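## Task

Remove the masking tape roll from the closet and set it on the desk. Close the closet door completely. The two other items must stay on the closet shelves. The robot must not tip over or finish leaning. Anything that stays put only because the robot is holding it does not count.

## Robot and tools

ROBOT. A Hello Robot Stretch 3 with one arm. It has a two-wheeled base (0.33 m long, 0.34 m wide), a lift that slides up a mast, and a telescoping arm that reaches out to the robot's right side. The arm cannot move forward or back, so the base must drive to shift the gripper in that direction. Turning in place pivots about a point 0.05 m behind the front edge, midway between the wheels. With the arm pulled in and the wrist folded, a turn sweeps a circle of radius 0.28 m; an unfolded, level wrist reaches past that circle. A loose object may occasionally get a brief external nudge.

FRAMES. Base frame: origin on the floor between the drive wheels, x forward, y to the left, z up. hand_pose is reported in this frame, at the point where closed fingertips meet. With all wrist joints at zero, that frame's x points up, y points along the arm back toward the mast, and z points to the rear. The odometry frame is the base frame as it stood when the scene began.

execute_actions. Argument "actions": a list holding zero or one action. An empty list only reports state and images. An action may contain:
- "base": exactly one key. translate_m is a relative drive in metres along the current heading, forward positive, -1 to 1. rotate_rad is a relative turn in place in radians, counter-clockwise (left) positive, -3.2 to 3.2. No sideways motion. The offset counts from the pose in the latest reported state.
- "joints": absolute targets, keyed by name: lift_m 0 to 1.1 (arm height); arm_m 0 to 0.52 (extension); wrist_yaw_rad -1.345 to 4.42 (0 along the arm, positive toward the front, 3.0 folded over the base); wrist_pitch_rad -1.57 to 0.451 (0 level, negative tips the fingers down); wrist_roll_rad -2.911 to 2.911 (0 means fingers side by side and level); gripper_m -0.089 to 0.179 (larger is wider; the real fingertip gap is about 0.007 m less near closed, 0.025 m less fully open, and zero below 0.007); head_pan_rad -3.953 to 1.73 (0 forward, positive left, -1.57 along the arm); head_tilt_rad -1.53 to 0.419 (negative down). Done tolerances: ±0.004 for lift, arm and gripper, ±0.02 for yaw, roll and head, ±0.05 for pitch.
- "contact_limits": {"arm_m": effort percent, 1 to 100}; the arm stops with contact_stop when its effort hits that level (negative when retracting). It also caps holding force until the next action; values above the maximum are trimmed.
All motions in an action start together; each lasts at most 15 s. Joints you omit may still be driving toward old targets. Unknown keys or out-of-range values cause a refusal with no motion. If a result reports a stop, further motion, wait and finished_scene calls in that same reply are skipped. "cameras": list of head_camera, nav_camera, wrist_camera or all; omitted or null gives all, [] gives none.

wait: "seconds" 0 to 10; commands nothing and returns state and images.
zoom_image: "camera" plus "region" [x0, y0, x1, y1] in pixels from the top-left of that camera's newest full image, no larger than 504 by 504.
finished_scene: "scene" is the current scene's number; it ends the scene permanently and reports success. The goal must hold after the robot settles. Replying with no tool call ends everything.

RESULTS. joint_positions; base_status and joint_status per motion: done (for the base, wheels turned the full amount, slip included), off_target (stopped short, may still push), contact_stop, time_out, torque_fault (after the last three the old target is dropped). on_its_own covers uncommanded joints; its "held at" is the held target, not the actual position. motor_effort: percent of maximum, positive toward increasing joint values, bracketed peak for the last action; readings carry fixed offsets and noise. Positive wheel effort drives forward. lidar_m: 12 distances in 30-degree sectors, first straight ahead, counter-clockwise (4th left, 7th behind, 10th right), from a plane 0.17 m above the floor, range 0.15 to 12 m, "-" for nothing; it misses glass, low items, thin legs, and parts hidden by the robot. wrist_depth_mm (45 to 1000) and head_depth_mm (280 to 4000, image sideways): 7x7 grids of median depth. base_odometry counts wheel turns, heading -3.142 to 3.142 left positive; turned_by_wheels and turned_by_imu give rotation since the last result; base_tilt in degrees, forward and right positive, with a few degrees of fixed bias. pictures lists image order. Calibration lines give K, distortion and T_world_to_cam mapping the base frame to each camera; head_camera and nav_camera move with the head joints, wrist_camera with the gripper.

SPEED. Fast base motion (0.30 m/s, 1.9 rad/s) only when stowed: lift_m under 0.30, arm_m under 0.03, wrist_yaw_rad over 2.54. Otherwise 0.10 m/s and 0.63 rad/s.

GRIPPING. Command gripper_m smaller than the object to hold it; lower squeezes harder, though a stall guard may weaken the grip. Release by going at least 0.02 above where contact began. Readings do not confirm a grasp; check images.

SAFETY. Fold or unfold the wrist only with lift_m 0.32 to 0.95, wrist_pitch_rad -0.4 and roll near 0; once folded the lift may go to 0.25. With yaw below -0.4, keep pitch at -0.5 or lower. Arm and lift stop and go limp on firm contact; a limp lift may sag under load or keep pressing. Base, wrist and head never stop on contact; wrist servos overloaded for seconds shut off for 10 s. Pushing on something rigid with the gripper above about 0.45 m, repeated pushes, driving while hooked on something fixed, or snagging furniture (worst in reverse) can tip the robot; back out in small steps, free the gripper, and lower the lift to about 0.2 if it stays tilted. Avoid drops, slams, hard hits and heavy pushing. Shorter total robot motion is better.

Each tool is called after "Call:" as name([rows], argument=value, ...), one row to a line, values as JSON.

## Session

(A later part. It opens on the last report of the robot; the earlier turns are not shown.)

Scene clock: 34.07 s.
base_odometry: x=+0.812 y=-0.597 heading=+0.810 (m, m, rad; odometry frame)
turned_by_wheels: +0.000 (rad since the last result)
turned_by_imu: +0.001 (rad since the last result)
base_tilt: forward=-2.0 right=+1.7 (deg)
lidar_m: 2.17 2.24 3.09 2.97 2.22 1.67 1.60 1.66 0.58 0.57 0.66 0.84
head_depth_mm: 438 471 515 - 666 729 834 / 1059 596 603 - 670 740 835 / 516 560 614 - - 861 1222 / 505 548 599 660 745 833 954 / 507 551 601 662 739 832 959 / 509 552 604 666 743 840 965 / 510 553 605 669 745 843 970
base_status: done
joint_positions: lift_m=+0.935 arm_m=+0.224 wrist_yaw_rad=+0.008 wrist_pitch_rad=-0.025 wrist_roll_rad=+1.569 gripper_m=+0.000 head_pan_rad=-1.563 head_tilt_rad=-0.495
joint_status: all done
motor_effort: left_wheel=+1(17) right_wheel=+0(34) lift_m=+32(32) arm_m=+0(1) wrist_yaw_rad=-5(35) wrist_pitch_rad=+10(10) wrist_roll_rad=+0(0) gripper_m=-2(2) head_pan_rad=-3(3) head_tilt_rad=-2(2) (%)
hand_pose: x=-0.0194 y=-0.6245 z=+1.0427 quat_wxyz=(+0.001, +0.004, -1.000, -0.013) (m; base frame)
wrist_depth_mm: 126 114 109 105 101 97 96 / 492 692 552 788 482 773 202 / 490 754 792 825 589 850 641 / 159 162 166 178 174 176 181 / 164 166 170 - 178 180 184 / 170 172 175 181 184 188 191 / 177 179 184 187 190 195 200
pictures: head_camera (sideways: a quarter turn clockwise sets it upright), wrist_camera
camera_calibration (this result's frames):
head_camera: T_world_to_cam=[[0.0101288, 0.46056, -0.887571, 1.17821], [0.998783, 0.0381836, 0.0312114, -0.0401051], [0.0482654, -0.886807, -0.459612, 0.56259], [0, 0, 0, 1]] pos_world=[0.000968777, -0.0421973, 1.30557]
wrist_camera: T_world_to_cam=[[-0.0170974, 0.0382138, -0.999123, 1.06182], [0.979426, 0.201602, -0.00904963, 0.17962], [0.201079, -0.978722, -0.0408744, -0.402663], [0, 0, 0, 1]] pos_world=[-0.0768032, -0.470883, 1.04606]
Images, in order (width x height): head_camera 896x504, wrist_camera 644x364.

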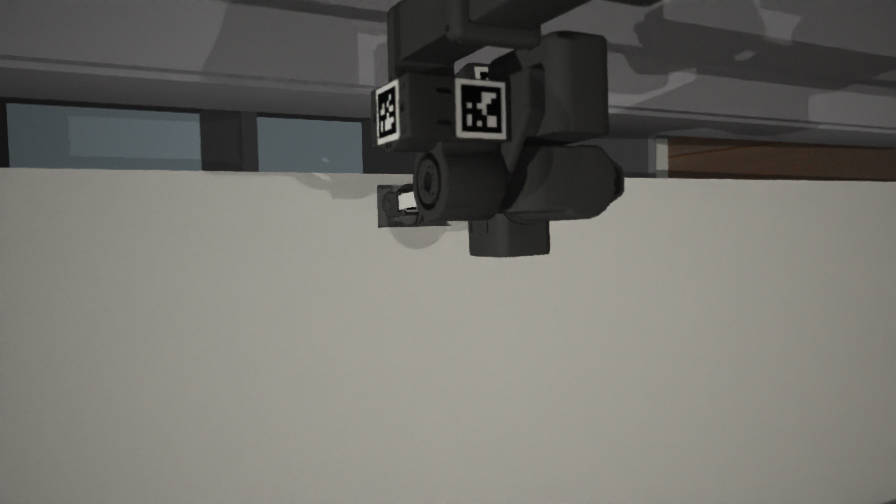

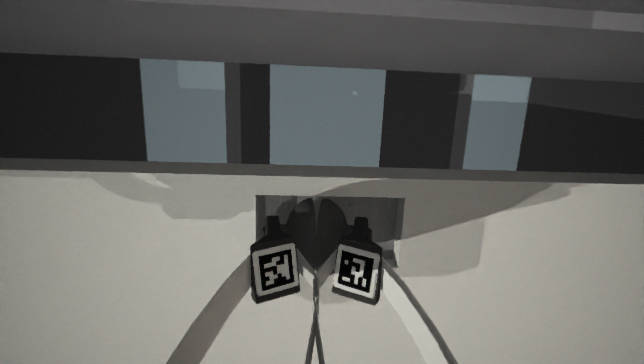

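Call:
execute_actions([
  {"base":{"translate_m":0.3},"joints":{"head_pan_rad":-1.9}},
])

Scene clock: 39.60 s.
base_odometry: x=+1.019 y=-0.380 heading=+0.810 (m, m, rad; odometry frame)
turned_by_wheels: +0.000 (rad since the last result)
turned_by_imu: +0.001 (rad since the last result)
base_tilt: forward=-2.0 right=+1.9 (deg)
lidar_m: 1.86 1.94 2.67 3.01 2.68 1.97 1.91 0.81 0.69 0.61 0.61 0.84
head_depth_mm: 599 631 665 715 769 - - / 879 922 1002 1053 - - 1155 / 1070 1092 1251 1165 - 1545 1318 / 1140 1189 1328 - 1228 1602 1322 / 1106 1156 1289 - 1197 1473 976 / 1080 1125 610 - - 789 885 / 490 527 569 616 688 756 834
base_status: done
joint_positions: lift_m=+0.935 arm_m=+0.224 wrist_yaw_rad=-0.008 wrist_pitch_rad=-0.025 wrist_roll_rad=+1.569 gripper_m=+0.000 head_pan_rad=-1.893 head_tilt_rad=-0.495
joint_status: all done
motor_effort: left_wheel=-4(14) right_wheel=+7(35) lift_m=+32(32) arm_m=+1(1) wrist_yaw_rad=+6(36) wrist_pitch_rad=+10(10) wrist_roll_rad=+0(0) gripper_m=-2(2) head_pan_rad=-3(22) head_tilt_rad=-1(2) (%)
hand_pose: x=-0.0235 y=-0.6245 z=+1.0427 quat_wxyz=(+0.001, -0.004, -1.000, -0.013) (m; base frame)
wrist_depth_mm: 487 746 740 771 601 801 638 / 489 747 784 804 601 820 635 / 488 752 804 840 592 857 636 / 160 162 165 179 173 176 180 / 164 166 169 - 178 180 184 / 169 172 175 181 183 187 191 / 175 178 182 185 189 194 199
pictures: head_camera (sideways: a quarter turn clockwise sets it upright), nav_camera (sideways: a quarter turn counterclockwise sets it upright), wrist_camera
camera_calibration (this result's frames):
head_camera: T_world_to_cam=[[0.158673, 0.432482, -0.887571, 1.17731], [0.957364, -0.287192, 0.0312114, -0.0398525], [-0.241405, -0.854681, -0.459613, 0.564357], [0, 0, 0, 1]] pos_world=[-0.0124148, -0.0382642, 1.30557]
nav_camera: T_world_to_cam=[[-0.137728, -0.484588, 0.863832, -1.08086], [-0.964052, 0.265673, -0.00467112, 0.0667583], [-0.227233, -0.833422, -0.503759, 0.613564], [0, 0, 0, 1]] pos_world=[0.0549162, -0.0301486, 1.24308]
wrist_camera: T_world_to_cam=[[-0.0164742, 0.038487, -0.999123, 1.06193], [0.982577, 0.185636, -0.00905056, 0.173794], [0.185125, -0.981865, -0.0408746, -0.40414], [0, 0, 0, 1]] pos_world=[-0.078455, -0.469944, 1.04606]
Images, in order (width x height): head_camera 896x504, nav_camera 672x504, wrist_camera 644x364.

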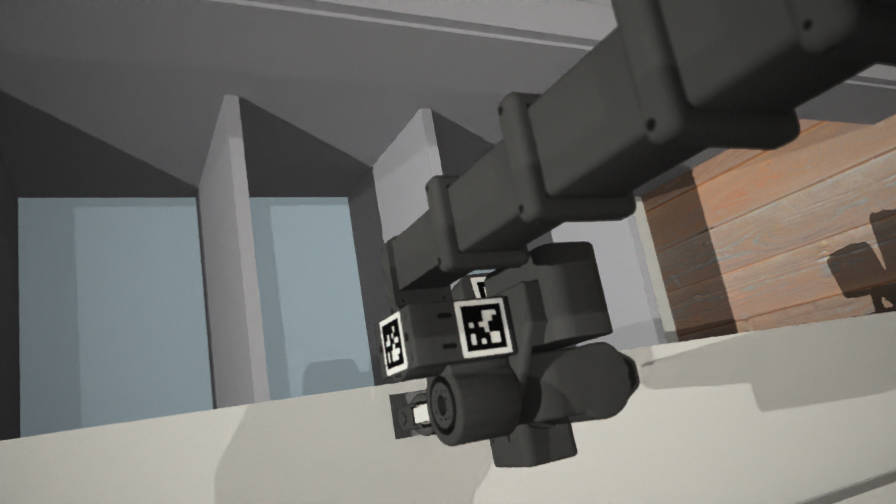

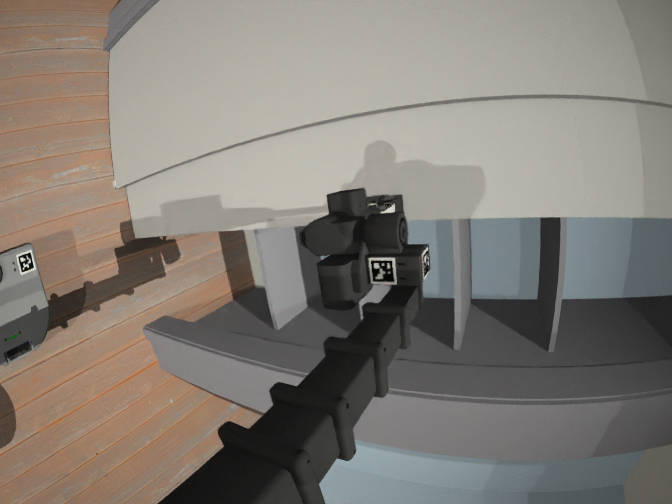

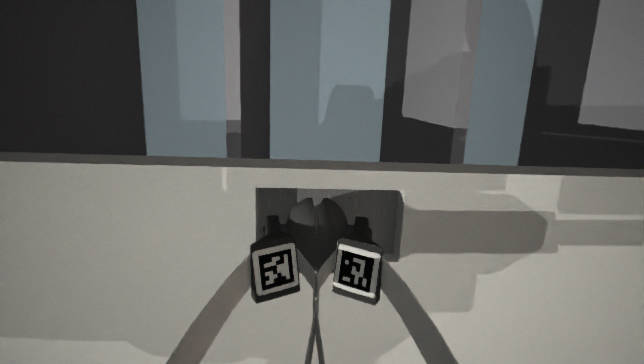

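Call:
execute_actions([
  {"base":{"translate_m":0.15},"joints":{"head_pan_rad":-1.5}},
], cameras=["head_camera"])

Call:
execute_actions([
  {"joints":{"arm_m":0.0,"head_pan_rad":-1.2}},
], cameras=[])

Call:
execute_actions([
  {"base":{"translate_m":-0.35},"joints":{"wrist_roll_rad":0}},
])

Scene clock: 42.33 s.
base_odometry: x=+1.122 y=-0.272 heading=+0.809 (m, m, rad; odometry frame)
turned_by_wheels: +0.000 (rad since the last result)
turned_by_imu: +0.000 (rad since the last result)
base_tilt: forward=-2.0 right=+1.8 (deg)
lidar_m: 1.71 1.78 2.44 3.03 2.89 2.13 2.06 0.80 0.80 0.59 0.61 0.83
head_depth_mm: 1063 1111 1244 - - 1529 1300 / 1037 889 1237 - - 1538 1313 / 490 531 578 597 697 794 913 / 466 506 553 611 680 768 882 / 469 509 559 616 689 778 895 / 474 515 563 622 697 788 910 / 477 520 569 630 705 798 922
base_status: done
joint_positions: lift_m=+0.935 arm_m=+0.224 wrist_yaw_rad=-0.011 wrist_pitch_rad=-0.025 wrist_roll_rad=+1.569 gripper_m=+0.000 head_pan_rad=-1.507 head_tilt_rad=-0.495
joint_status: all done
motor_effort: left_wheel=-5(9) right_wheel=+10(30) lift_m=+32(32) arm_m=+1(0) wrist_yaw_rad=+8(29) wrist_pitch_rad=+10(10) wrist_roll_rad=+0(0) gripper_m=-2(2) head_pan_rad=+2(24) head_tilt_rad=-2(2) (%)
hand_pose: x=-0.0243 y=-0.6245 z=+1.0427 quat_wxyz=(+0.001, -0.006, -1.000, -0.013) (m; base frame)
wrist_depth_mm: 487 744 753 778 597 804 639 / 488 741 788 800 588 827 636 / 494 754 799 826 590 846 633 / 159 162 166 179 173 177 181 / 164 166 170 - 178 180 184 / 167 169 172 155 181 183 188 / 126 128 131 135 136 140 142
pictures: head_camera (sideways: a quarter turn clockwise sets it upright)
camera_calibration (this result's frames):
head_camera: T_world_to_cam=[[-0.0156449, 0.460405, -0.887571, 1.17837], [0.995084, 0.0939831, 0.0312114, -0.0400825], [0.0977865, -0.88272, -0.459612, 0.562288], [0, 0, 0, 1]] pos_world=[0.00333679, -0.0424183, 1.30557]
Images, in order (width x height): head_camera 896x504.

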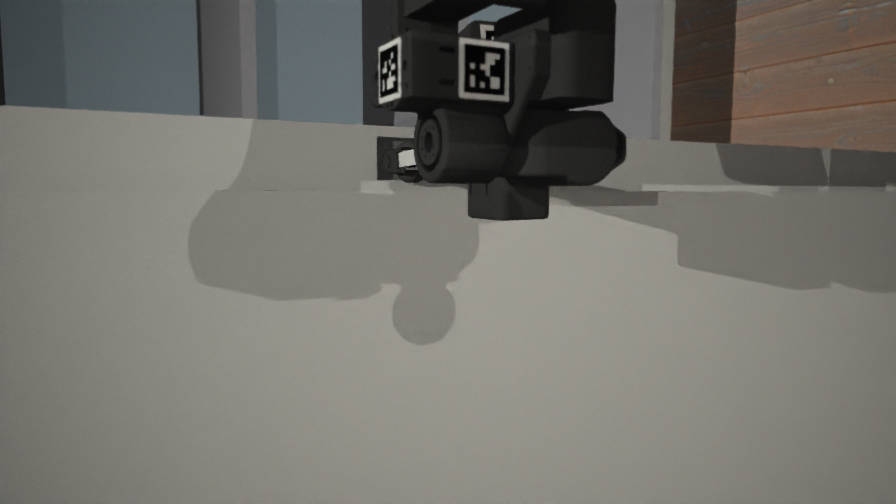

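Scene clock: 45.20 s.
base_odometry: x=+1.122 y=-0.272 heading=+0.810 (m, m, rad; odometry frame)
turned_by_wheels: +0.000 (rad since the last result)
turned_by_imu: +0.001 (rad since the last result)
base_tilt: forward=-2.0 right=+1.8 (deg)
lidar_m: 1.71 1.78 2.44 3.02 2.90 2.14 2.06 0.80 0.80 0.59 0.61 0.83
head_depth_mm: 451 485 526 574 636 722 - / 467 504 547 602 667 744 844 / 484 525 574 631 701 791 905 / 503 547 599 663 743 841 971 / 523 571 626 699 786 899 1049 / 544 596 657 737 838 967 1140 / 568 626 695 782 888 1007 1201
base_status: not commanded
joint_positions: lift_m=+0.935 arm_m=+0.000 wrist_yaw_rad=-0.001 wrist_pitch_rad=-0.025 wrist_roll_rad=+1.570 gripper_m=+0.000 head_pan_rad=-1.207 head_tilt_rad=-0.495
joint_status: all done
motor_effort: left_wheel=-2(5) right_wheel=+3(9) lift_m=+32(32) arm_m=-3(4) wrist_yaw_rad=+1(8) wrist_pitch_rad=+10(10) wrist_roll_rad=+0(0) gripper_m=-2(2) head_pan_rad=+2(19) head_tilt_rad=-2(1) (%)
hand_pose: x=-0.0216 y=-0.4008 z=+1.0427 quat_wxyz=(+0.001, +0.000, -1.000, -0.013) (m; base frame)
wrist_depth_mm: 936 733 952 982 941 936 739 / 977 738 982 - 926 908 - / 368 376 633 - 677 825 733 / 366 376 381 394 400 406 416 / 344 347 353 - 369 374 382 / 355 357 364 373 382 389 395 / 369 373 380 389 395 406 415
pictures: none
No camera images: the call's "cameras" was empty. Leave "cameras" out to get every camera's image.

Scene clock: 49.80 s.
base_odometry: x=+0.881 y=-0.525 heading=+0.809 (m, m, rad; odometry frame)
turned_by_wheels: +0.000 (rad since the last result)
turned_by_imu: +0.001 (rad since the last result)
base_tilt: forward=-1.9 right=+1.8 (deg)
lidar_m: 2.07 2.14 2.94 2.97 2.39 1.77 1.70 1.76 0.59 1.20 0.69 0.83
head_depth_mm: 1051 1093 1220 1083 1291 1500 1292 / 1087 1134 1264 1103 1303 1545 1314 / 1129 1174 1315 1177 1308 1595 1320 / 1164 1116 1341 1054 1201 975 1133 / 568 615 669 737 814 914 1045 / 554 598 660 736 834 963 1138 / 569 624 694 781 891 1040 1247
base_status: done
joint_positions: lift_m=+0.935 arm_m=+0.000 wrist_yaw_rad=-0.001 wrist_pitch_rad=-0.025 wrist_roll_rad=+0.004 gripper_m=+0.000 head_pan_rad=-1.207 head_tilt_rad=-0.495
joint_status: all done
motor_effort: left_wheel=-1(7) right_wheel=+3(3) lift_m=+32(32) arm_m=-3(2) wrist_yaw_rad=+1(1) wrist_pitch_rad=+10(10) wrist_roll_rad=-1(3) gripper_m=-2(2) head_pan_rad=+2(3) head_tilt_rad=-2(2) (%)
hand_pose: x=-0.0217 y=-0.4008 z=+1.0429 quat_wxyz=(+0.706, +0.009, -0.708, -0.009) (m; base frame)
wrist_depth_mm: 383 946 979 976 964 325 292 / 378 984 - - 837 323 305 / 392 - - - 955 321 317 / 398 - - - 903 327 331 / 412 - 774 - 740 336 346 / 430 - - - 811 353 363 / 444 871 900 907 860 369 378
pictures: head_camera (sideways: a quarter turn clockwise sets it upright), nav_camera (sideways: a quarter turn counterclockwise sets it upright), wrist_camera
camera_calibration (this result's frames):
head_camera: T_world_to_cam=[[-0.151131, 0.435175, -0.887571, 1.1792], [0.922756, 0.384119, 0.0312114, -0.0396413], [0.354515, -0.814294, -0.459612, 0.560722], [0, 0, 0, 1]] pos_world=[0.0160076, -0.0413375, 1.30557]
nav_camera: T_world_to_cam=[[0.200341, -0.462232, 0.863832, -1.08292], [-0.914302, -0.405007, -0.00467111, 0.0664549], [0.352017, -0.788867, -0.503759, 0.61003], [0, 0, 0, 1]] pos_world=[0.0629717, 0.00758802, 1.24308]
wrist_camera: T_world_to_cam=[[-0.999847, 0.0130311, 0.0116552, -0.0320514], [-0.00851979, 0.218968, -0.975695, 1.13048], [-0.0152665, -0.975645, -0.218823, -0.00107957], [0, 0, 0, 1]] pos_world=[-0.0224315, -0.248174, 1.10314]
Images, in order (width x height): head_camera 896x504, nav_camera 672x504, wrist_camera 644x364.

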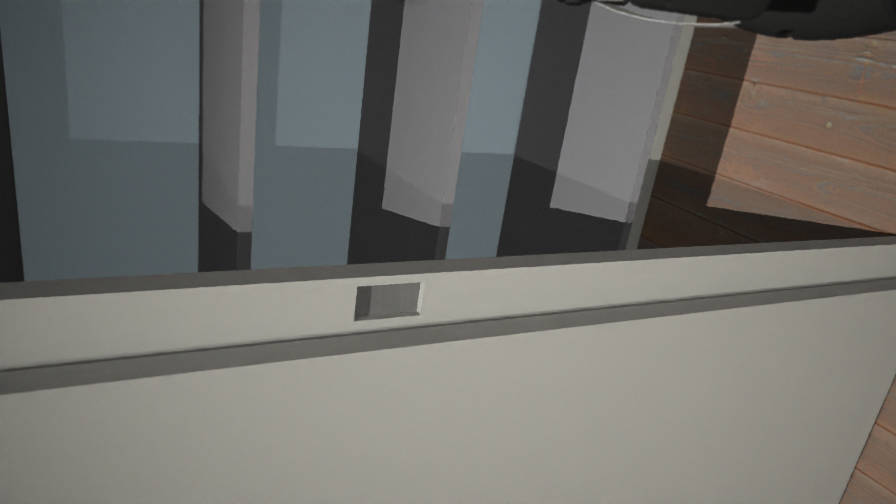

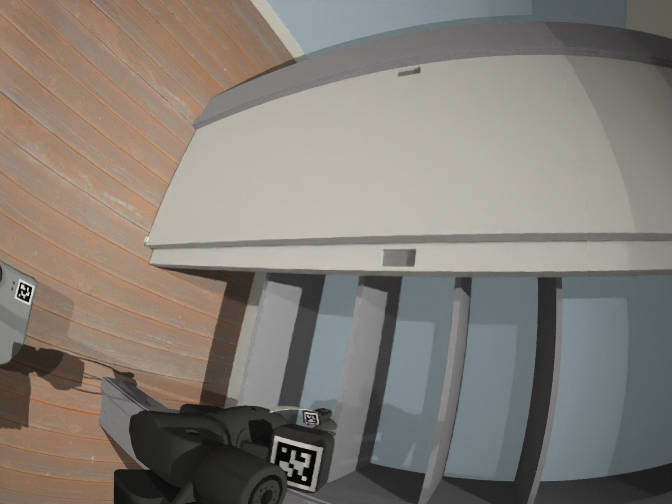

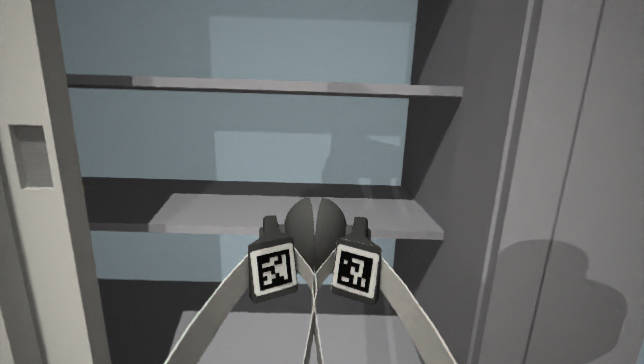

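Call:
execute_actions([
  {"base":{"translate_m":0.349},"joints":{"wrist_roll_rad":1.57,"arm_m":0.13,"head_pan_rad":-1.57}},
], cameras=["head_camera"])

Call:
execute_actions([
  {"joints":{"arm_m":0.24},"contact_limits":{"arm_m":10}},
], cameras=["head_camera","wrist_camera"])

Scene clock: 54.70 s.
base_odometry: x=+1.122 y=-0.272 heading=+0.809 (m, m, rad; odometry frame)
turned_by_wheels: +0.000 (rad since the last result)
turned_by_imu: +0.001 (rad since the last result)
base_tilt: forward=-1.9 right=+1.8 (deg)
lidar_m: 1.72 1.79 2.44 3.03 2.89 2.13 2.06 0.79 0.80 0.59 0.61 0.83
head_depth_mm: 1080 1127 1260 1081 - - 1308 / 1078 1132 1261 1090 - - 1303 / 508 552 604 672 - - 990 / 475 511 559 616 673 763 877 / 466 506 552 610 681 769 880 / 467 507 553 611 682 769 883 / 469 509 556 614 684 774 888
base_status: done
joint_positions: lift_m=+0.935 arm_m=+0.130 wrist_yaw_rad=-0.001 wrist_pitch_rad=-0.025 wrist_roll_rad=+1.569 gripper_m=+0.000 head_pan_rad=-1.563 head_tilt_rad=-0.495
joint_status: all done
motor_effort: left_wheel=-2(5) right_wheel=+3(7) lift_m=+32(32) arm_m=+3(3) wrist_yaw_rad=+1(1) wrist_pitch_rad=+10(10) wrist_roll_rad=+1(2) gripper_m=-2(2) head_pan_rad=-3(23) head_tilt_rad=-2(2) (%)
hand_pose: x=-0.0215 y=-0.5303 z=+1.0427 quat_wxyz=(+0.001, +0.000, -1.000, -0.013) (m; base frame)
wrist_depth_mm: 513 739 837 864 691 892 642 / 528 751 860 876 684 908 638 / 500 639 561 923 665 855 636 / 249 252 258 272 267 271 277 / 220 225 232 - 246 252 260 / 217 222 226 234 236 240 245 / 226 230 236 241 245 250 255
pictures: head_camera (sideways: a quarter turn clockwise sets it upright)
camera_calibration (this result's frames):
head_camera: T_world_to_cam=[[0.0100517, 0.460561, -0.887571, 1.17821], [0.998777, 0.0383509, 0.0312114, -0.0401051], [0.0484139, -0.886799, -0.459612, 0.562589], [0, 0, 0, 1]] pos_world=[0.000975844, -0.0421982, 1.30557]
Images, in order (width x height): head_camera 896x504.

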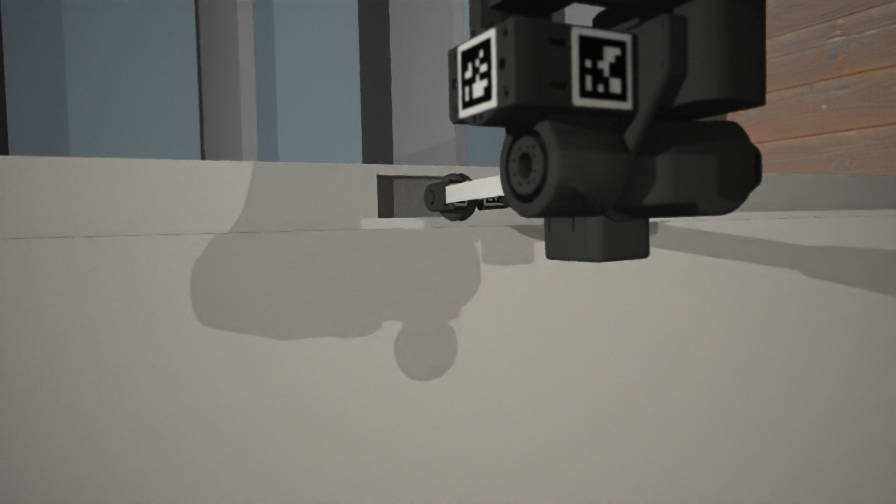

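Scene clock: 56.73 s.
base_odometry: x=+1.122 y=-0.272 heading=+0.809 (m, m, rad; odometry frame)
turned_by_wheels: +0.000 (rad since the last result)
turned_by_imu: +0.000 (rad since the last result)
base_tilt: forward=-2.0 right=+1.8 (deg)
lidar_m: 1.71 1.78 2.44 3.02 2.89 2.13 2.06 0.80 0.80 0.59 0.61 0.83
head_depth_mm: 1079 1130 1260 - 1200 1530 1302 / 1077 1129 1260 - 1195 1540 1315 / 511 553 605 - - 860 991 / 475 510 559 607 688 764 874 / 467 506 553 609 679 766 878 / 468 507 554 612 684 770 885 / 469 508 557 613 686 774 888
base_status: not commanded
joint_positions: lift_m=+0.935 arm_m=+0.225 wrist_yaw_rad=-0.007 wrist_pitch_rad=-0.027 wrist_roll_rad=+1.569 gripper_m=+0.000 head_pan_rad=-1.563 head_tilt_rad=-0.495
joint_status: arm_m contact_stop (moved +0.095 of +0.110)
on_its_own: arm_m is slack since a contact_stop, until your next command for it (your +0.240 is given up)
motor_effort: left_wheel=-4(6) right_wheel=+8(9) lift_m=+32(32) arm_m=+0(8) wrist_yaw_rad=+5(7) wrist_pitch_rad=+11(11) wrist_roll_rad=+0(0) gripper_m=-2(2) head_pan_rad=-3(3) head_tilt_rad=-2(1) (%)
contact_limits: arm_m 10 (drawing in: default 24, maximum 40; extending or still: default 34, maximum 55)
hand_pose: x=-0.0231 y=-0.6251 z=+1.0421 quat_wxyz=(+0.001, -0.003, -1.000, -0.014) (m; base frame)
wrist_depth_mm: 486 746 750 765 611 790 639 / 488 754 769 804 592 824 630 / 497 757 801 821 583 857 631 / 159 161 165 179 173 176 181 / 163 166 169 - 178 180 184 / 166 169 171 156 180 183 188 / 126 128 131 134 136 140 143
pictures: head_camera (sideways: a quarter turn clockwise sets it upright), wrist_camera
camera_calibration (this result's frames):
head_camera: T_world_to_cam=[[0.0100863, 0.46056, -0.887571, 1.17821], [0.99878, 0.0382759, 0.0312114, -0.0401051], [0.0483473, -0.886803, -0.459612, 0.562589], [0, 0, 0, 1]] pos_world=[0.000972675, -0.0421978, 1.30557]
wrist_camera: T_world_to_cam=[[-0.0165339, 0.0404871, -0.999043, 1.06261], [0.982261, 0.187317, -0.00866496, 0.174117], [0.186787, -0.981465, -0.042866, -0.402467], [0, 0, 0, 1]] pos_world=[-0.0782835, -0.470644, 1.04585]
Images, in order (width x height): head_camera 896x504, wrist_camera 644x364.

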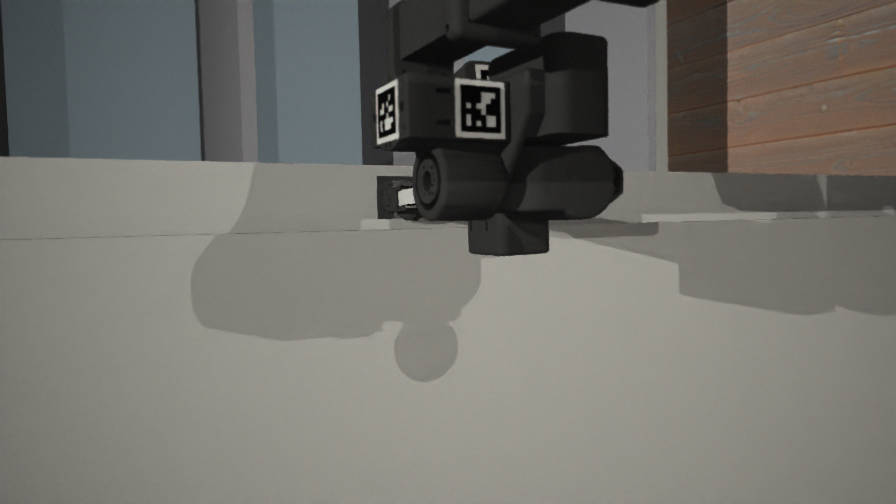

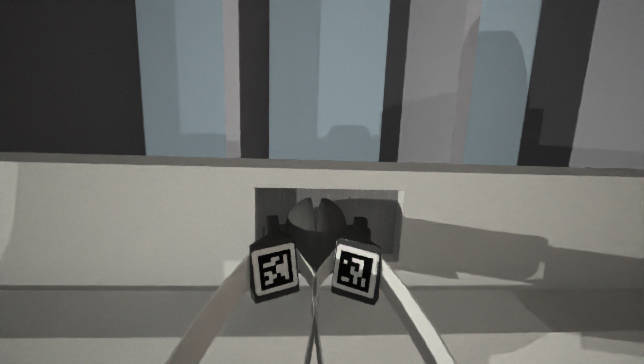

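Call:
execute_actions([
  {"base":{"translate_m":-0.49},"joints":{"arm_m":0.224}},
], cameras=["head_camera","wrist_camera"])

Call:
execute_actions([
  {"base":{"translate_m":-0.02}},
], cameras=["head_camera","wrist_camera"])

Scene clock: 63.07 s.
base_odometry: x=+0.784 y=-0.627 heading=+0.809 (m, m, rad; odometry frame)
turned_by_wheels: +0.000 (rad since the last result)
turned_by_imu: +0.002 (rad since the last result)
base_tilt: forward=-2.0 right=+1.8 (deg)
lidar_m: 2.21 2.29 3.14 2.96 2.17 1.62 1.56 1.62 0.59 0.56 0.66 0.83
head_depth_mm: 441 483 529 - 669 730 834 / 441 475 515 - 665 719 834 / 1026 568 615 - - 847 926 / 505 549 600 660 747 829 954 / 507 549 602 663 739 834 958 / 508 552 603 665 743 837 962 / 510 552 605 668 744 842 967
base_status: done
joint_positions: lift_m=+0.935 arm_m=+0.224 wrist_yaw_rad=+0.049 wrist_pitch_rad=-0.026 wrist_roll_rad=+1.569 gripper_m=+0.000 head_pan_rad=-1.563 head_tilt_rad=-0.495
joint_status: all done
on_its_own: wrist_yaw_rad is held at +0.038, not at your +0.000, by its stall guard, which is not easing now
motor_effort: left_wheel=+1(12) right_wheel=-3(28) lift_m=+32(32) arm_m=-1(1) wrist_yaw_rad=-8(36) wrist_pitch_rad=+10(10) wrist_roll_rad=+0(0) gripper_m=-2(2) head_pan_rad=-3(3) head_tilt_rad=-2(1) (%)
hand_pose: x=-0.0087 y=-0.6242 z=+1.0424 quat_wxyz=(+0.001, +0.025, -1.000, -0.014) (m; base frame)
wrist_depth_mm: - 73 74 75 76 78 79 / - 75 77 78 79 81 82 / 480 647 420 95 97 99 100 / 160 162 165 181 173 178 188 / 164 167 170 - 178 180 185 / 172 174 177 184 185 189 194 / 179 183 188 190 194 200 203
pictures: head_camera (sideways: a quarter turn clockwise sets it upright), wrist_camera
camera_calibration (this result's frames):
head_camera: T_world_to_cam=[[0.0100862, 0.46056, -0.887571, 1.17821], [0.99878, 0.038276, 0.0312114, -0.0401051], [0.0483474, -0.886803, -0.459612, 0.562589], [0, 0, 0, 1]] pos_world=[0.00097268, -0.0421978, 1.30557]
wrist_camera: T_world_to_cam=[[-0.0187095, 0.0386972, -0.999076, 1.06192], [0.970194, 0.242171, -0.00878862, 0.194129], [0.241607, -0.969462, -0.0420747, -0.397167], [0, 0, 0, 1]] pos_world=[-0.072517, -0.473144, 1.04593]
Images, in order (width x height): head_camera 896x504, wrist_camera 644x364.

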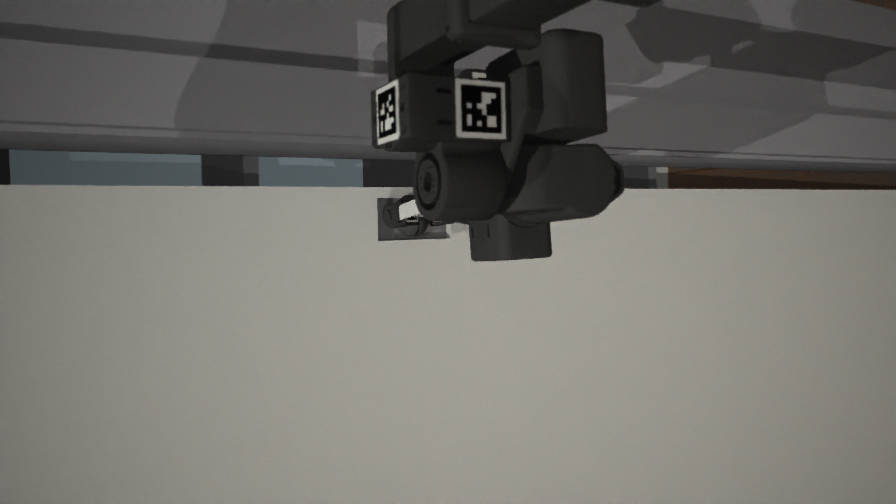

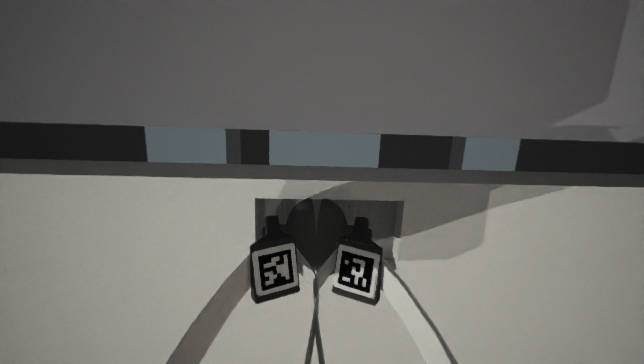

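Scene clock: 64.37 s.
base_odometry: x=+0.770 y=-0.642 heading=+0.809 (m, m, rad; odometry frame)
turned_by_wheels: +0.000 (rad since the last result)
turned_by_imu: +0.000 (rad since the last result)
base_tilt: forward=-2.0 right=+1.7 (deg)
lidar_m: 2.23 2.31 3.17 2.96 2.16 1.60 1.54 1.60 0.59 0.56 0.66 0.83
head_depth_mm: 446 485 530 - 668 730 837 / 436 474 517 - 670 729 837 / 493 535 582 - - 797 891 / 505 547 599 660 747 829 951 / 507 549 602 663 739 833 961 / 508 551 604 664 740 837 967 / 509 553 605 667 744 839 970
base_status: done
joint_positions: lift_m=+0.935 arm_m=+0.224 wrist_yaw_rad=+0.036 wrist_pitch_rad=-0.026 wrist_roll_rad=+1.569 gripper_m=+0.000 head_pan_rad=-1.563 head_tilt_rad=-0.495
joint_status: not commanded
on_its_own: wrist_yaw_rad is held at +0.038, not at your +0.000, by its stall guard, which is not easing now
motor_effort: left_wheel=-2(11) right_wheel=+4(19) lift_m=+32(32) arm_m=-1(1) wrist_yaw_rad=+1(26) wrist_pitch_rad=+10(10) wrist_roll_rad=+0(0) gripper_m=-2(2) head_pan_rad=-3(3) head_tilt_rad=-3(1) (%)
hand_pose: x=-0.0121 y=-0.6244 z=+1.0424 quat_wxyz=(+0.001, +0.018, -1.000, -0.014) (m; base frame)
wrist_depth_mm: - 73 75 76 77 79 80 / - 76 77 79 80 82 83 / - 79 80 82 83 85 86 / - 82 84 85 87 88 90 / 164 166 169 - 178 181 184 / 171 173 176 183 185 188 194 / 178 181 186 189 193 199 203
pictures: head_camera (sideways: a quarter turn clockwise sets it upright), wrist_camera
camera_calibration (this result's frames):
head_camera: T_world_to_cam=[[0.0100862, 0.46056, -0.887571, 1.17821], [0.99878, 0.0382761, 0.0312114, -0.0401051], [0.0483475, -0.886803, -0.459612, 0.562589], [0, 0, 0, 1]] pos_world=[0.000972685, -0.0421978, 1.30557]
wrist_camera: T_world_to_cam=[[-0.0182041, 0.0389379, -0.999076, 1.06202], [0.97327, 0.229494, -0.00878968, 0.189518], [0.228939, -0.972531, -0.0420748, -0.39857], [0, 0, 0, 1]] pos_world=[-0.0738711, -0.472468, 1.04593]
Images, in order (width x height): head_camera 896x504, wrist_camera 644x364.

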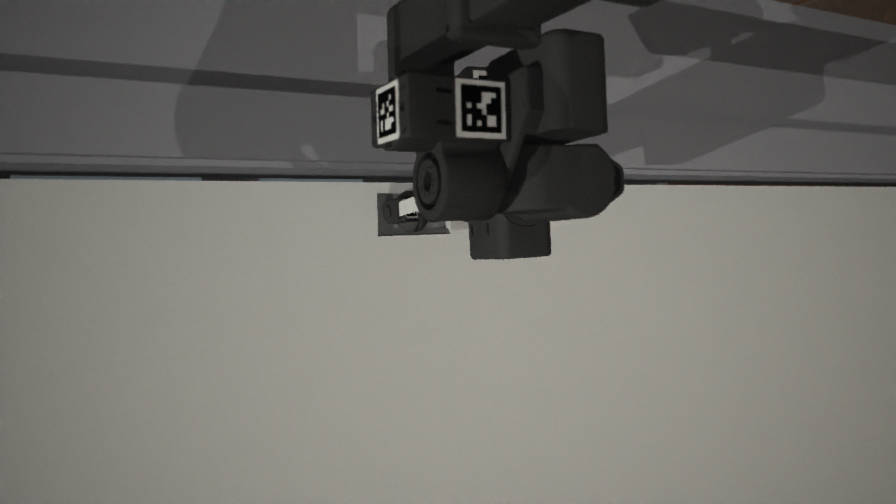

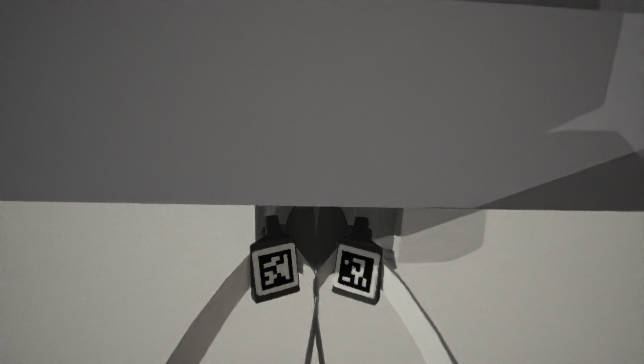

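About 8 mm left.

Call:
execute_actions([
  {"base":{"translate_m":-0.014}},
], cameras=["head_camera"])

Scene clock: 65.53 s.
base_odometry: x=+0.760 y=-0.652 heading=+0.809 (m, m, rad; odometry frame)
turned_by_wheels: +0.000 (rad since the last result)
turned_by_imu: +0.001 (rad since the last result)
base_tilt: forward=-1.9 right=+1.9 (deg)
lidar_m: 2.24 2.32 3.20 2.97 2.15 1.59 1.53 1.59 0.59 0.56 0.66 0.83
head_depth_mm: 446 484 528 - 670 730 857 / 440 479 522 - 672 733 840 / 451 491 539 - - 743 857 / 506 547 598 660 747 832 952 / 506 550 601 663 738 835 959 / 509 552 602 664 743 836 965 / 509 553 605 667 744 845 964
base_status: done
joint_positions: lift_m=+0.935 arm_m=+0.224 wrist_yaw_rad=+0.058 wrist_pitch_rad=-0.026 wrist_roll_rad=+1.569 gripper_m=+0.000 head_pan_rad=-1.563 head_tilt_rad=-0.495
joint_status: not commanded
on_its_own: wrist_yaw_rad is held at +0.038, not at your +0.000, by its stall guard, which is not easing now; wrist_yaw_rad is at rest, and its effort (-13) is outside its rest range (-12 to +12)
motor_effort: left_wheel=+3(8) right_wheel=-6(12) lift_m=+32(32) arm_m=-1(1) wrist_yaw_rad=-13(19) wrist_pitch_rad=+10(10) wrist_roll_rad=+0(0) gripper_m=-2(1) head_pan_rad=-3(3) head_tilt_rad=-3(2) (%)
hand_pose: x=-0.0066 y=-0.6241 z=+1.0424 quat_wxyz=(+0.002, +0.029, -0.999, -0.014) (m; base frame)
wrist_depth_mm: - 73 84 86 88 89 92 / - 75 76 77 79 80 82 / - 78 79 81 82 84 85 / - 81 83 84 86 88 90 / 165 85 86 88 90 92 94 / 172 175 178 184 186 190 195 / 180 183 188 191 196 201 206
pictures: head_camera (sideways: a quarter turn clockwise sets it upright)
camera_calibration (this result's frames):
head_camera: T_world_to_cam=[[0.0100862, 0.460561, -0.887571, 1.17821], [0.99878, 0.038276, 0.0312114, -0.0401051], [0.0483474, -0.886803, -0.459612, 0.562589], [0, 0, 0, 1]] pos_world=[0.00097268, -0.0421978, 1.30557]
Images, in order (width x height): head_camera 896x504.

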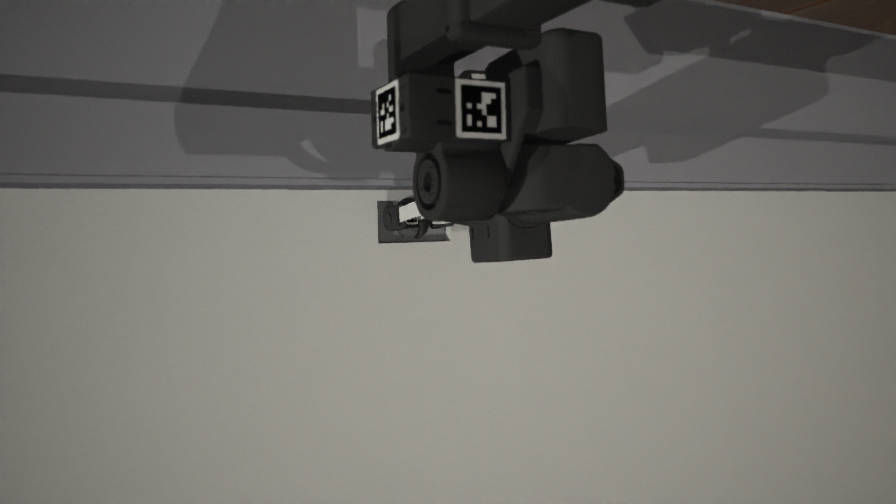

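Call:
execute_actions([
  {"base":{"translate_m":0.012},"joints":{"arm_m":0.1}},
], cameras=[])

Call:
execute_actions([
  {"base":{"translate_m":1.0},"joints":{"arm_m":0.05,"wrist_yaw_rad":0.0}},
], cameras=["head_camera","wrist_camera"])

Scene clock: 69.50 s.
base_odometry: x=+0.769 y=-0.643 heading=+0.809 (m, m, rad; odometry frame)
turned_by_wheels: +0.000 (rad since the last result)
turned_by_imu: +0.001 (rad since the last result)
base_tilt: forward=-2.0 right=+1.8 (deg)
lidar_m: 2.23 2.32 3.18 2.97 2.16 1.60 1.54 1.60 0.59 0.56 0.66 0.83
head_depth_mm: 446 484 529 575 - - 875 / 435 473 523 570 - - 856 / 492 533 582 596 - - 900 / 505 547 598 660 722 844 954 / 506 550 600 661 739 831 959 / 507 551 602 664 740 837 962 / 509 552 603 666 744 844 966
base_status: done
joint_positions: lift_m=+0.935 arm_m=+0.100 wrist_yaw_rad=+0.039 wrist_pitch_rad=-0.026 wrist_roll_rad=+1.569 gripper_m=+0.000 head_pan_rad=-1.563 head_tilt_rad=-0.495
joint_status: all done
on_its_own: wrist_yaw_rad is held at +0.038, not at your +0.000, by its stall guard, which is not easing now
motor_effort: left_wheel=-1(8) right_wheel=+2(8) lift_m=+32(32) arm_m=-3(3) wrist_yaw_rad=+0(13) wrist_pitch_rad=+10(10) wrist_roll_rad=+0(0) gripper_m=-2(2) head_pan_rad=-3(3) head_tilt_rad=-2(1) (%)
hand_pose: x=-0.0115 y=-0.5005 z=+1.0424 quat_wxyz=(+0.001, +0.019, -1.000, -0.013) (m; base frame)
wrist_depth_mm: 193 195 199 203 205 209 214 / 188 191 195 199 202 207 211 / 195 197 202 205 209 212 216 / 278 281 287 301 298 304 311 / 290 294 300 - 313 319 323 / 301 308 312 321 326 335 340 / 316 318 331 333 341 351 356
pictures: none
No camera images: the call's "cameras" was empty. Leave "cameras" out to get every camera's image.

Scene clock: 80.47 s.
base_odometry: x=+1.459 y=+0.081 heading=+0.809 (m, m, rad; odometry frame)
turned_by_wheels: +0.000 (rad since the last result)
turned_by_imu: +0.003 (rad since the last result)
base_tilt: forward=-1.9 right=+1.8 (deg)
lidar_m: 1.22 1.27 1.74 3.45 3.59 2.64 2.55 0.89 0.61 0.57 0.58 1.27
head_depth_mm: 462 500 546 601 647 - - / 462 501 548 603 662 - - / 463 502 548 598 664 - - / 465 504 551 606 676 - 874 / 467 505 551 615 669 752 850 / 458 492 531 576 649 746 854 / 441 485 538 593 663 749 1251
base_status: done
joint_positions: lift_m=+0.935 arm_m=+0.050 wrist_yaw_rad=+0.001 wrist_pitch_rad=-0.026 wrist_roll_rad=+1.569 gripper_m=+0.000 head_pan_rad=-1.563 head_tilt_rad=-0.495
joint_status: all done
motor_effort: left_wheel=-1(4) right_wheel=+3(7) lift_m=+32(32) arm_m=-3(4) wrist_yaw_rad=-1(2) wrist_pitch_rad=+10(10) wrist_roll_rad=+0(0) gripper_m=-2(2) head_pan_rad=-3(3) head_tilt_rad=-3(2) (%)
hand_pose: x=-0.0211 y=-0.4507 z=+1.0424 quat_wxyz=(+0.001, +0.001, -1.000, -0.013) (m; base frame)
wrist_depth_mm: 256 259 264 267 273 278 281 / 264 266 273 276 282 289 293 / 271 276 283 287 290 299 301 / 280 285 289 296 301 306 315 / 291 297 300 - 313 322 327 / 301 307 312 329 326 333 341 / 294 300 304 308 311 317 324
pictures: head_camera (sideways: a quarter turn clockwise sets it upright), wrist_camera
camera_calibration (this result's frames):
head_camera: T_world_to_cam=[[0.0100862, 0.46056, -0.887571, 1.17821], [0.99878, 0.038276, 0.0312114, -0.0401051], [0.0483474, -0.886803, -0.459612, 0.562589], [0, 0, 0, 1]] pos_world=[0.00097268, -0.0421978, 1.30557]
wrist_camera: T_world_to_cam=[[-0.016709, 0.0391909, -0.999092, 1.05535], [0.980752, 0.195064, -0.0087506, 0.143026], [0.194544, -0.980007, -0.0416959, -0.232117], [0, 0, 0, 1]] pos_world=[-0.0774824, -0.296736, 1.04596]
Images, in order (width x height): head_camera 896x504, wrist_camera 644x364.

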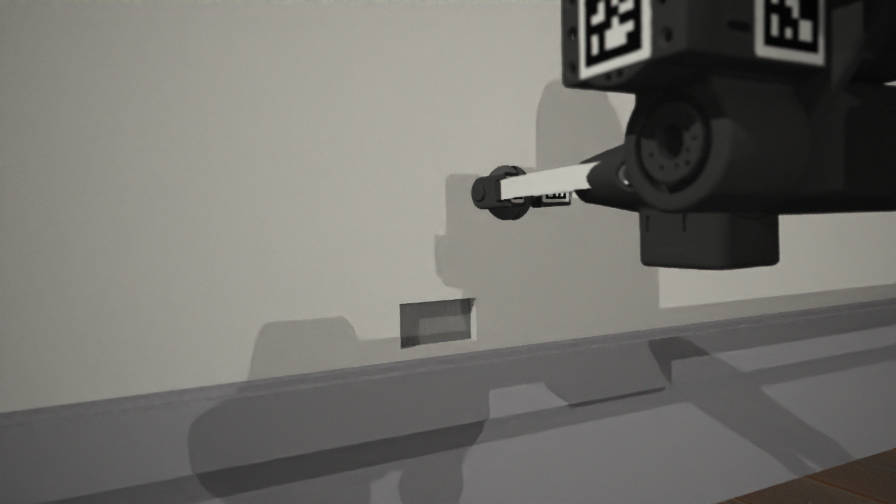

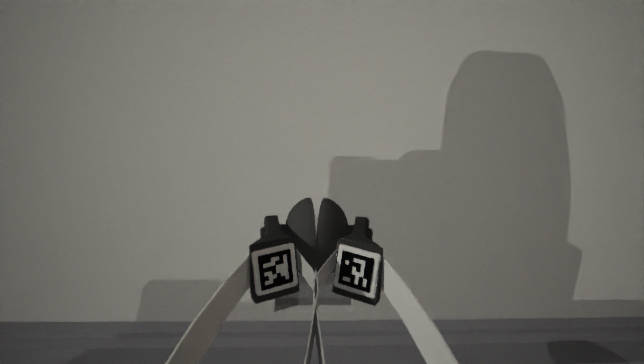

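Call:
execute_actions([
  {"base":{"translate_m":0.115},"joints":{"arm_m":0.11}},
], cameras=["head_camera","wrist_camera"])

Call:
execute_actions([
  {"joints":{"arm_m":0.2},"contact_limits":{"arm_m":10}},
], cameras=["head_camera","wrist_camera"])

Scene clock: 83.00 s.
base_odometry: x=+1.538 y=+0.164 heading=+0.809 (m, m, rad; odometry frame)
turned_by_wheels: +0.000 (rad since the last result)
turned_by_imu: +0.000 (rad since the last result)
base_tilt: forward=-1.9 right=+1.7 (deg)
lidar_m: 1.11 1.15 1.58 3.47 3.60 2.76 2.66 0.83 0.61 0.56 0.59 1.15
head_depth_mm: 461 500 545 592 - - 878 / 463 501 547 594 - - 883 / 463 503 550 603 - - 889 / 448 486 527 581 628 740 842 / 445 484 534 590 658 742 853 / 452 491 537 592 660 760 1268 / 454 493 538 1390 1597 1631 1339
base_status: done
joint_positions: lift_m=+0.935 arm_m=+0.110 wrist_yaw_rad=+0.001 wrist_pitch_rad=-0.026 wrist_roll_rad=+1.569 gripper_m=+0.000 head_pan_rad=-1.563 head_tilt_rad=-0.495
joint_status: all done
motor_effort: left_wheel=-1(4) right_wheel=+3(8) lift_m=+32(32) arm_m=+3(3) wrist_yaw_rad=+0(1) wrist_pitch_rad=+10(10) wrist_roll_rad=+0(0) gripper_m=-2(2) head_pan_rad=-3(3) head_tilt_rad=-2(2) (%)
hand_pose: x=-0.0211 y=-0.5103 z=+1.0425 quat_wxyz=(+0.001, +0.000, -1.000, -0.013) (m; base frame)
wrist_depth_mm: 203 206 209 212 217 221 224 / 209 213 215 220 223 228 231 / 217 219 222 227 231 236 242 / 223 226 231 246 240 244 251 / 227 231 235 - 246 248 255 / 207 211 213 221 224 228 233 / 230 232 240 243 249 254 261
pictures: head_camera (sideways: a quarter turn clockwise sets it upright), wrist_camera
camera_calibration (this result's frames):
head_camera: T_world_to_cam=[[0.0100864, 0.46056, -0.887571, 1.17821], [0.99878, 0.0382756, 0.0312114, -0.0401051], [0.0483471, -0.886803, -0.459612, 0.562589], [0, 0, 0, 1]] pos_world=[0.000972665, -0.0421978, 1.30557]
wrist_camera: T_world_to_cam=[[-0.0167006, 0.0391237, -0.999095, 1.05767], [0.980794, 0.194852, -0.00876445, 0.1546], [0.194332, -0.980052, -0.0416265, -0.290548], [0, 0, 0, 1]] pos_world=[-0.0775043, -0.356257, 1.04597]
Images, in order (width x height): head_camera 896x504, wrist_camera 644x364.

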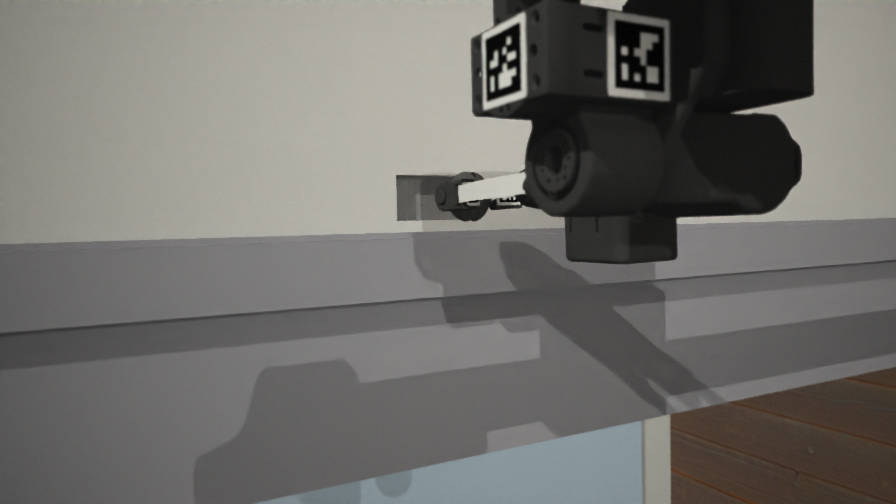

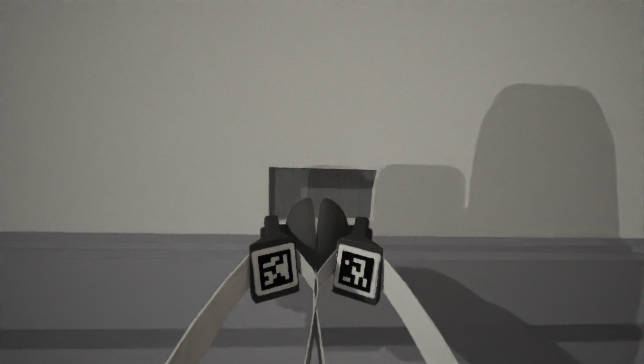

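Scene clock: 84.77 s.
base_odometry: x=+1.538 y=+0.164 heading=+0.809 (m, m, rad; odometry frame)
turned_by_wheels: +0.000 (rad since the last result)
turned_by_imu: -0.001 (rad since the last result)
base_tilt: forward=-2.0 right=+1.9 (deg)
lidar_m: 1.11 1.15 1.57 3.46 3.63 2.77 2.66 0.84 0.61 0.56 0.59 1.15
head_depth_mm: 463 502 547 582 - 770 867 / 463 503 549 - - 772 871 / 464 504 551 588 - 775 874 / 449 487 530 581 650 732 841 / 445 484 534 592 658 743 854 / 452 491 537 592 662 762 1275 / 454 492 539 1389 1594 1619 1342
base_status: not commanded
joint_positions: lift_m=+0.935 arm_m=+0.178 wrist_yaw_rad=+0.003 wrist_pitch_rad=-0.027 wrist_roll_rad=+1.569 gripper_m=+0.000 head_pan_rad=-1.563 head_tilt_rad=-0.496
joint_status: arm_m contact_stop (moved +0.069 of +0.090)
on_its_own: arm_m is slack since a contact_stop, until your next command for it (your +0.200 is given up)
motor_effort: left_wheel=-1(4) right_wheel=+2(6) lift_m=+32(32) arm_m=+0(8) wrist_yaw_rad=-2(2) wrist_pitch_rad=+10(11) wrist_roll_rad=+0(0) gripper_m=-2(3) head_pan_rad=-3(3) head_tilt_rad=-1(2) (%)
contact_limits: arm_m 10 (drawing in: default 24, maximum 40; extending or still: default 34, maximum 55)
hand_pose: x=-0.0206 y=-0.5787 z=+1.0421 quat_wxyz=(+0.001, +0.002, -1.000, -0.014) (m; base frame)
wrist_depth_mm: 143 146 148 151 154 157 160 / 149 150 153 156 159 162 165 / 153 156 158 161 164 168 171 / 158 160 164 166 171 174 177 / 164 167 170 - 178 180 184 / 162 165 168 162 176 179 182 / 142 144 148 151 154 158 161
pictures: head_camera (sideways: a quarter turn clockwise sets it upright), wrist_camera
camera_calibration (this result's frames):
head_camera: T_world_to_cam=[[0.0101312, 0.460728, -0.887484, 1.1781], [0.998784, 0.0381698, 0.0312172, -0.0401127], [0.0482577, -0.88672, -0.459781, 0.562809], [0, 0, 0, 1]] pos_world=[0.00096845, -0.042198, 1.30556]
wrist_camera: T_world_to_cam=[[-0.0167803, 0.0405116, -0.999038, 1.06074], [0.980363, 0.19702, -0.00847738, 0.168334], [0.196487, -0.979562, -0.0430222, -0.355993], [0, 0, 0, 1]] pos_world=[-0.077281, -0.424855, 1.04583]
Images, in order (width x height): head_camera 896x504, wrist_camera 644x364.

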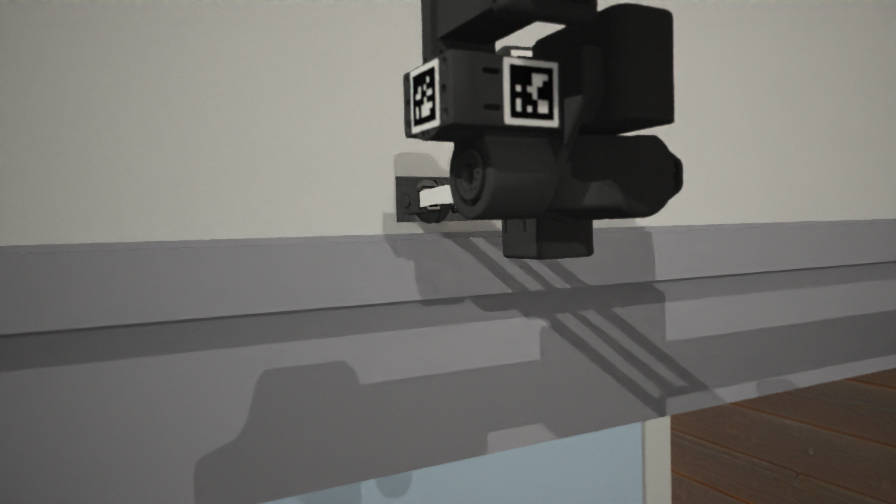

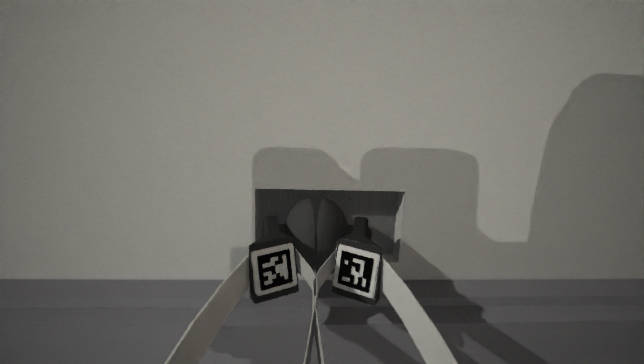

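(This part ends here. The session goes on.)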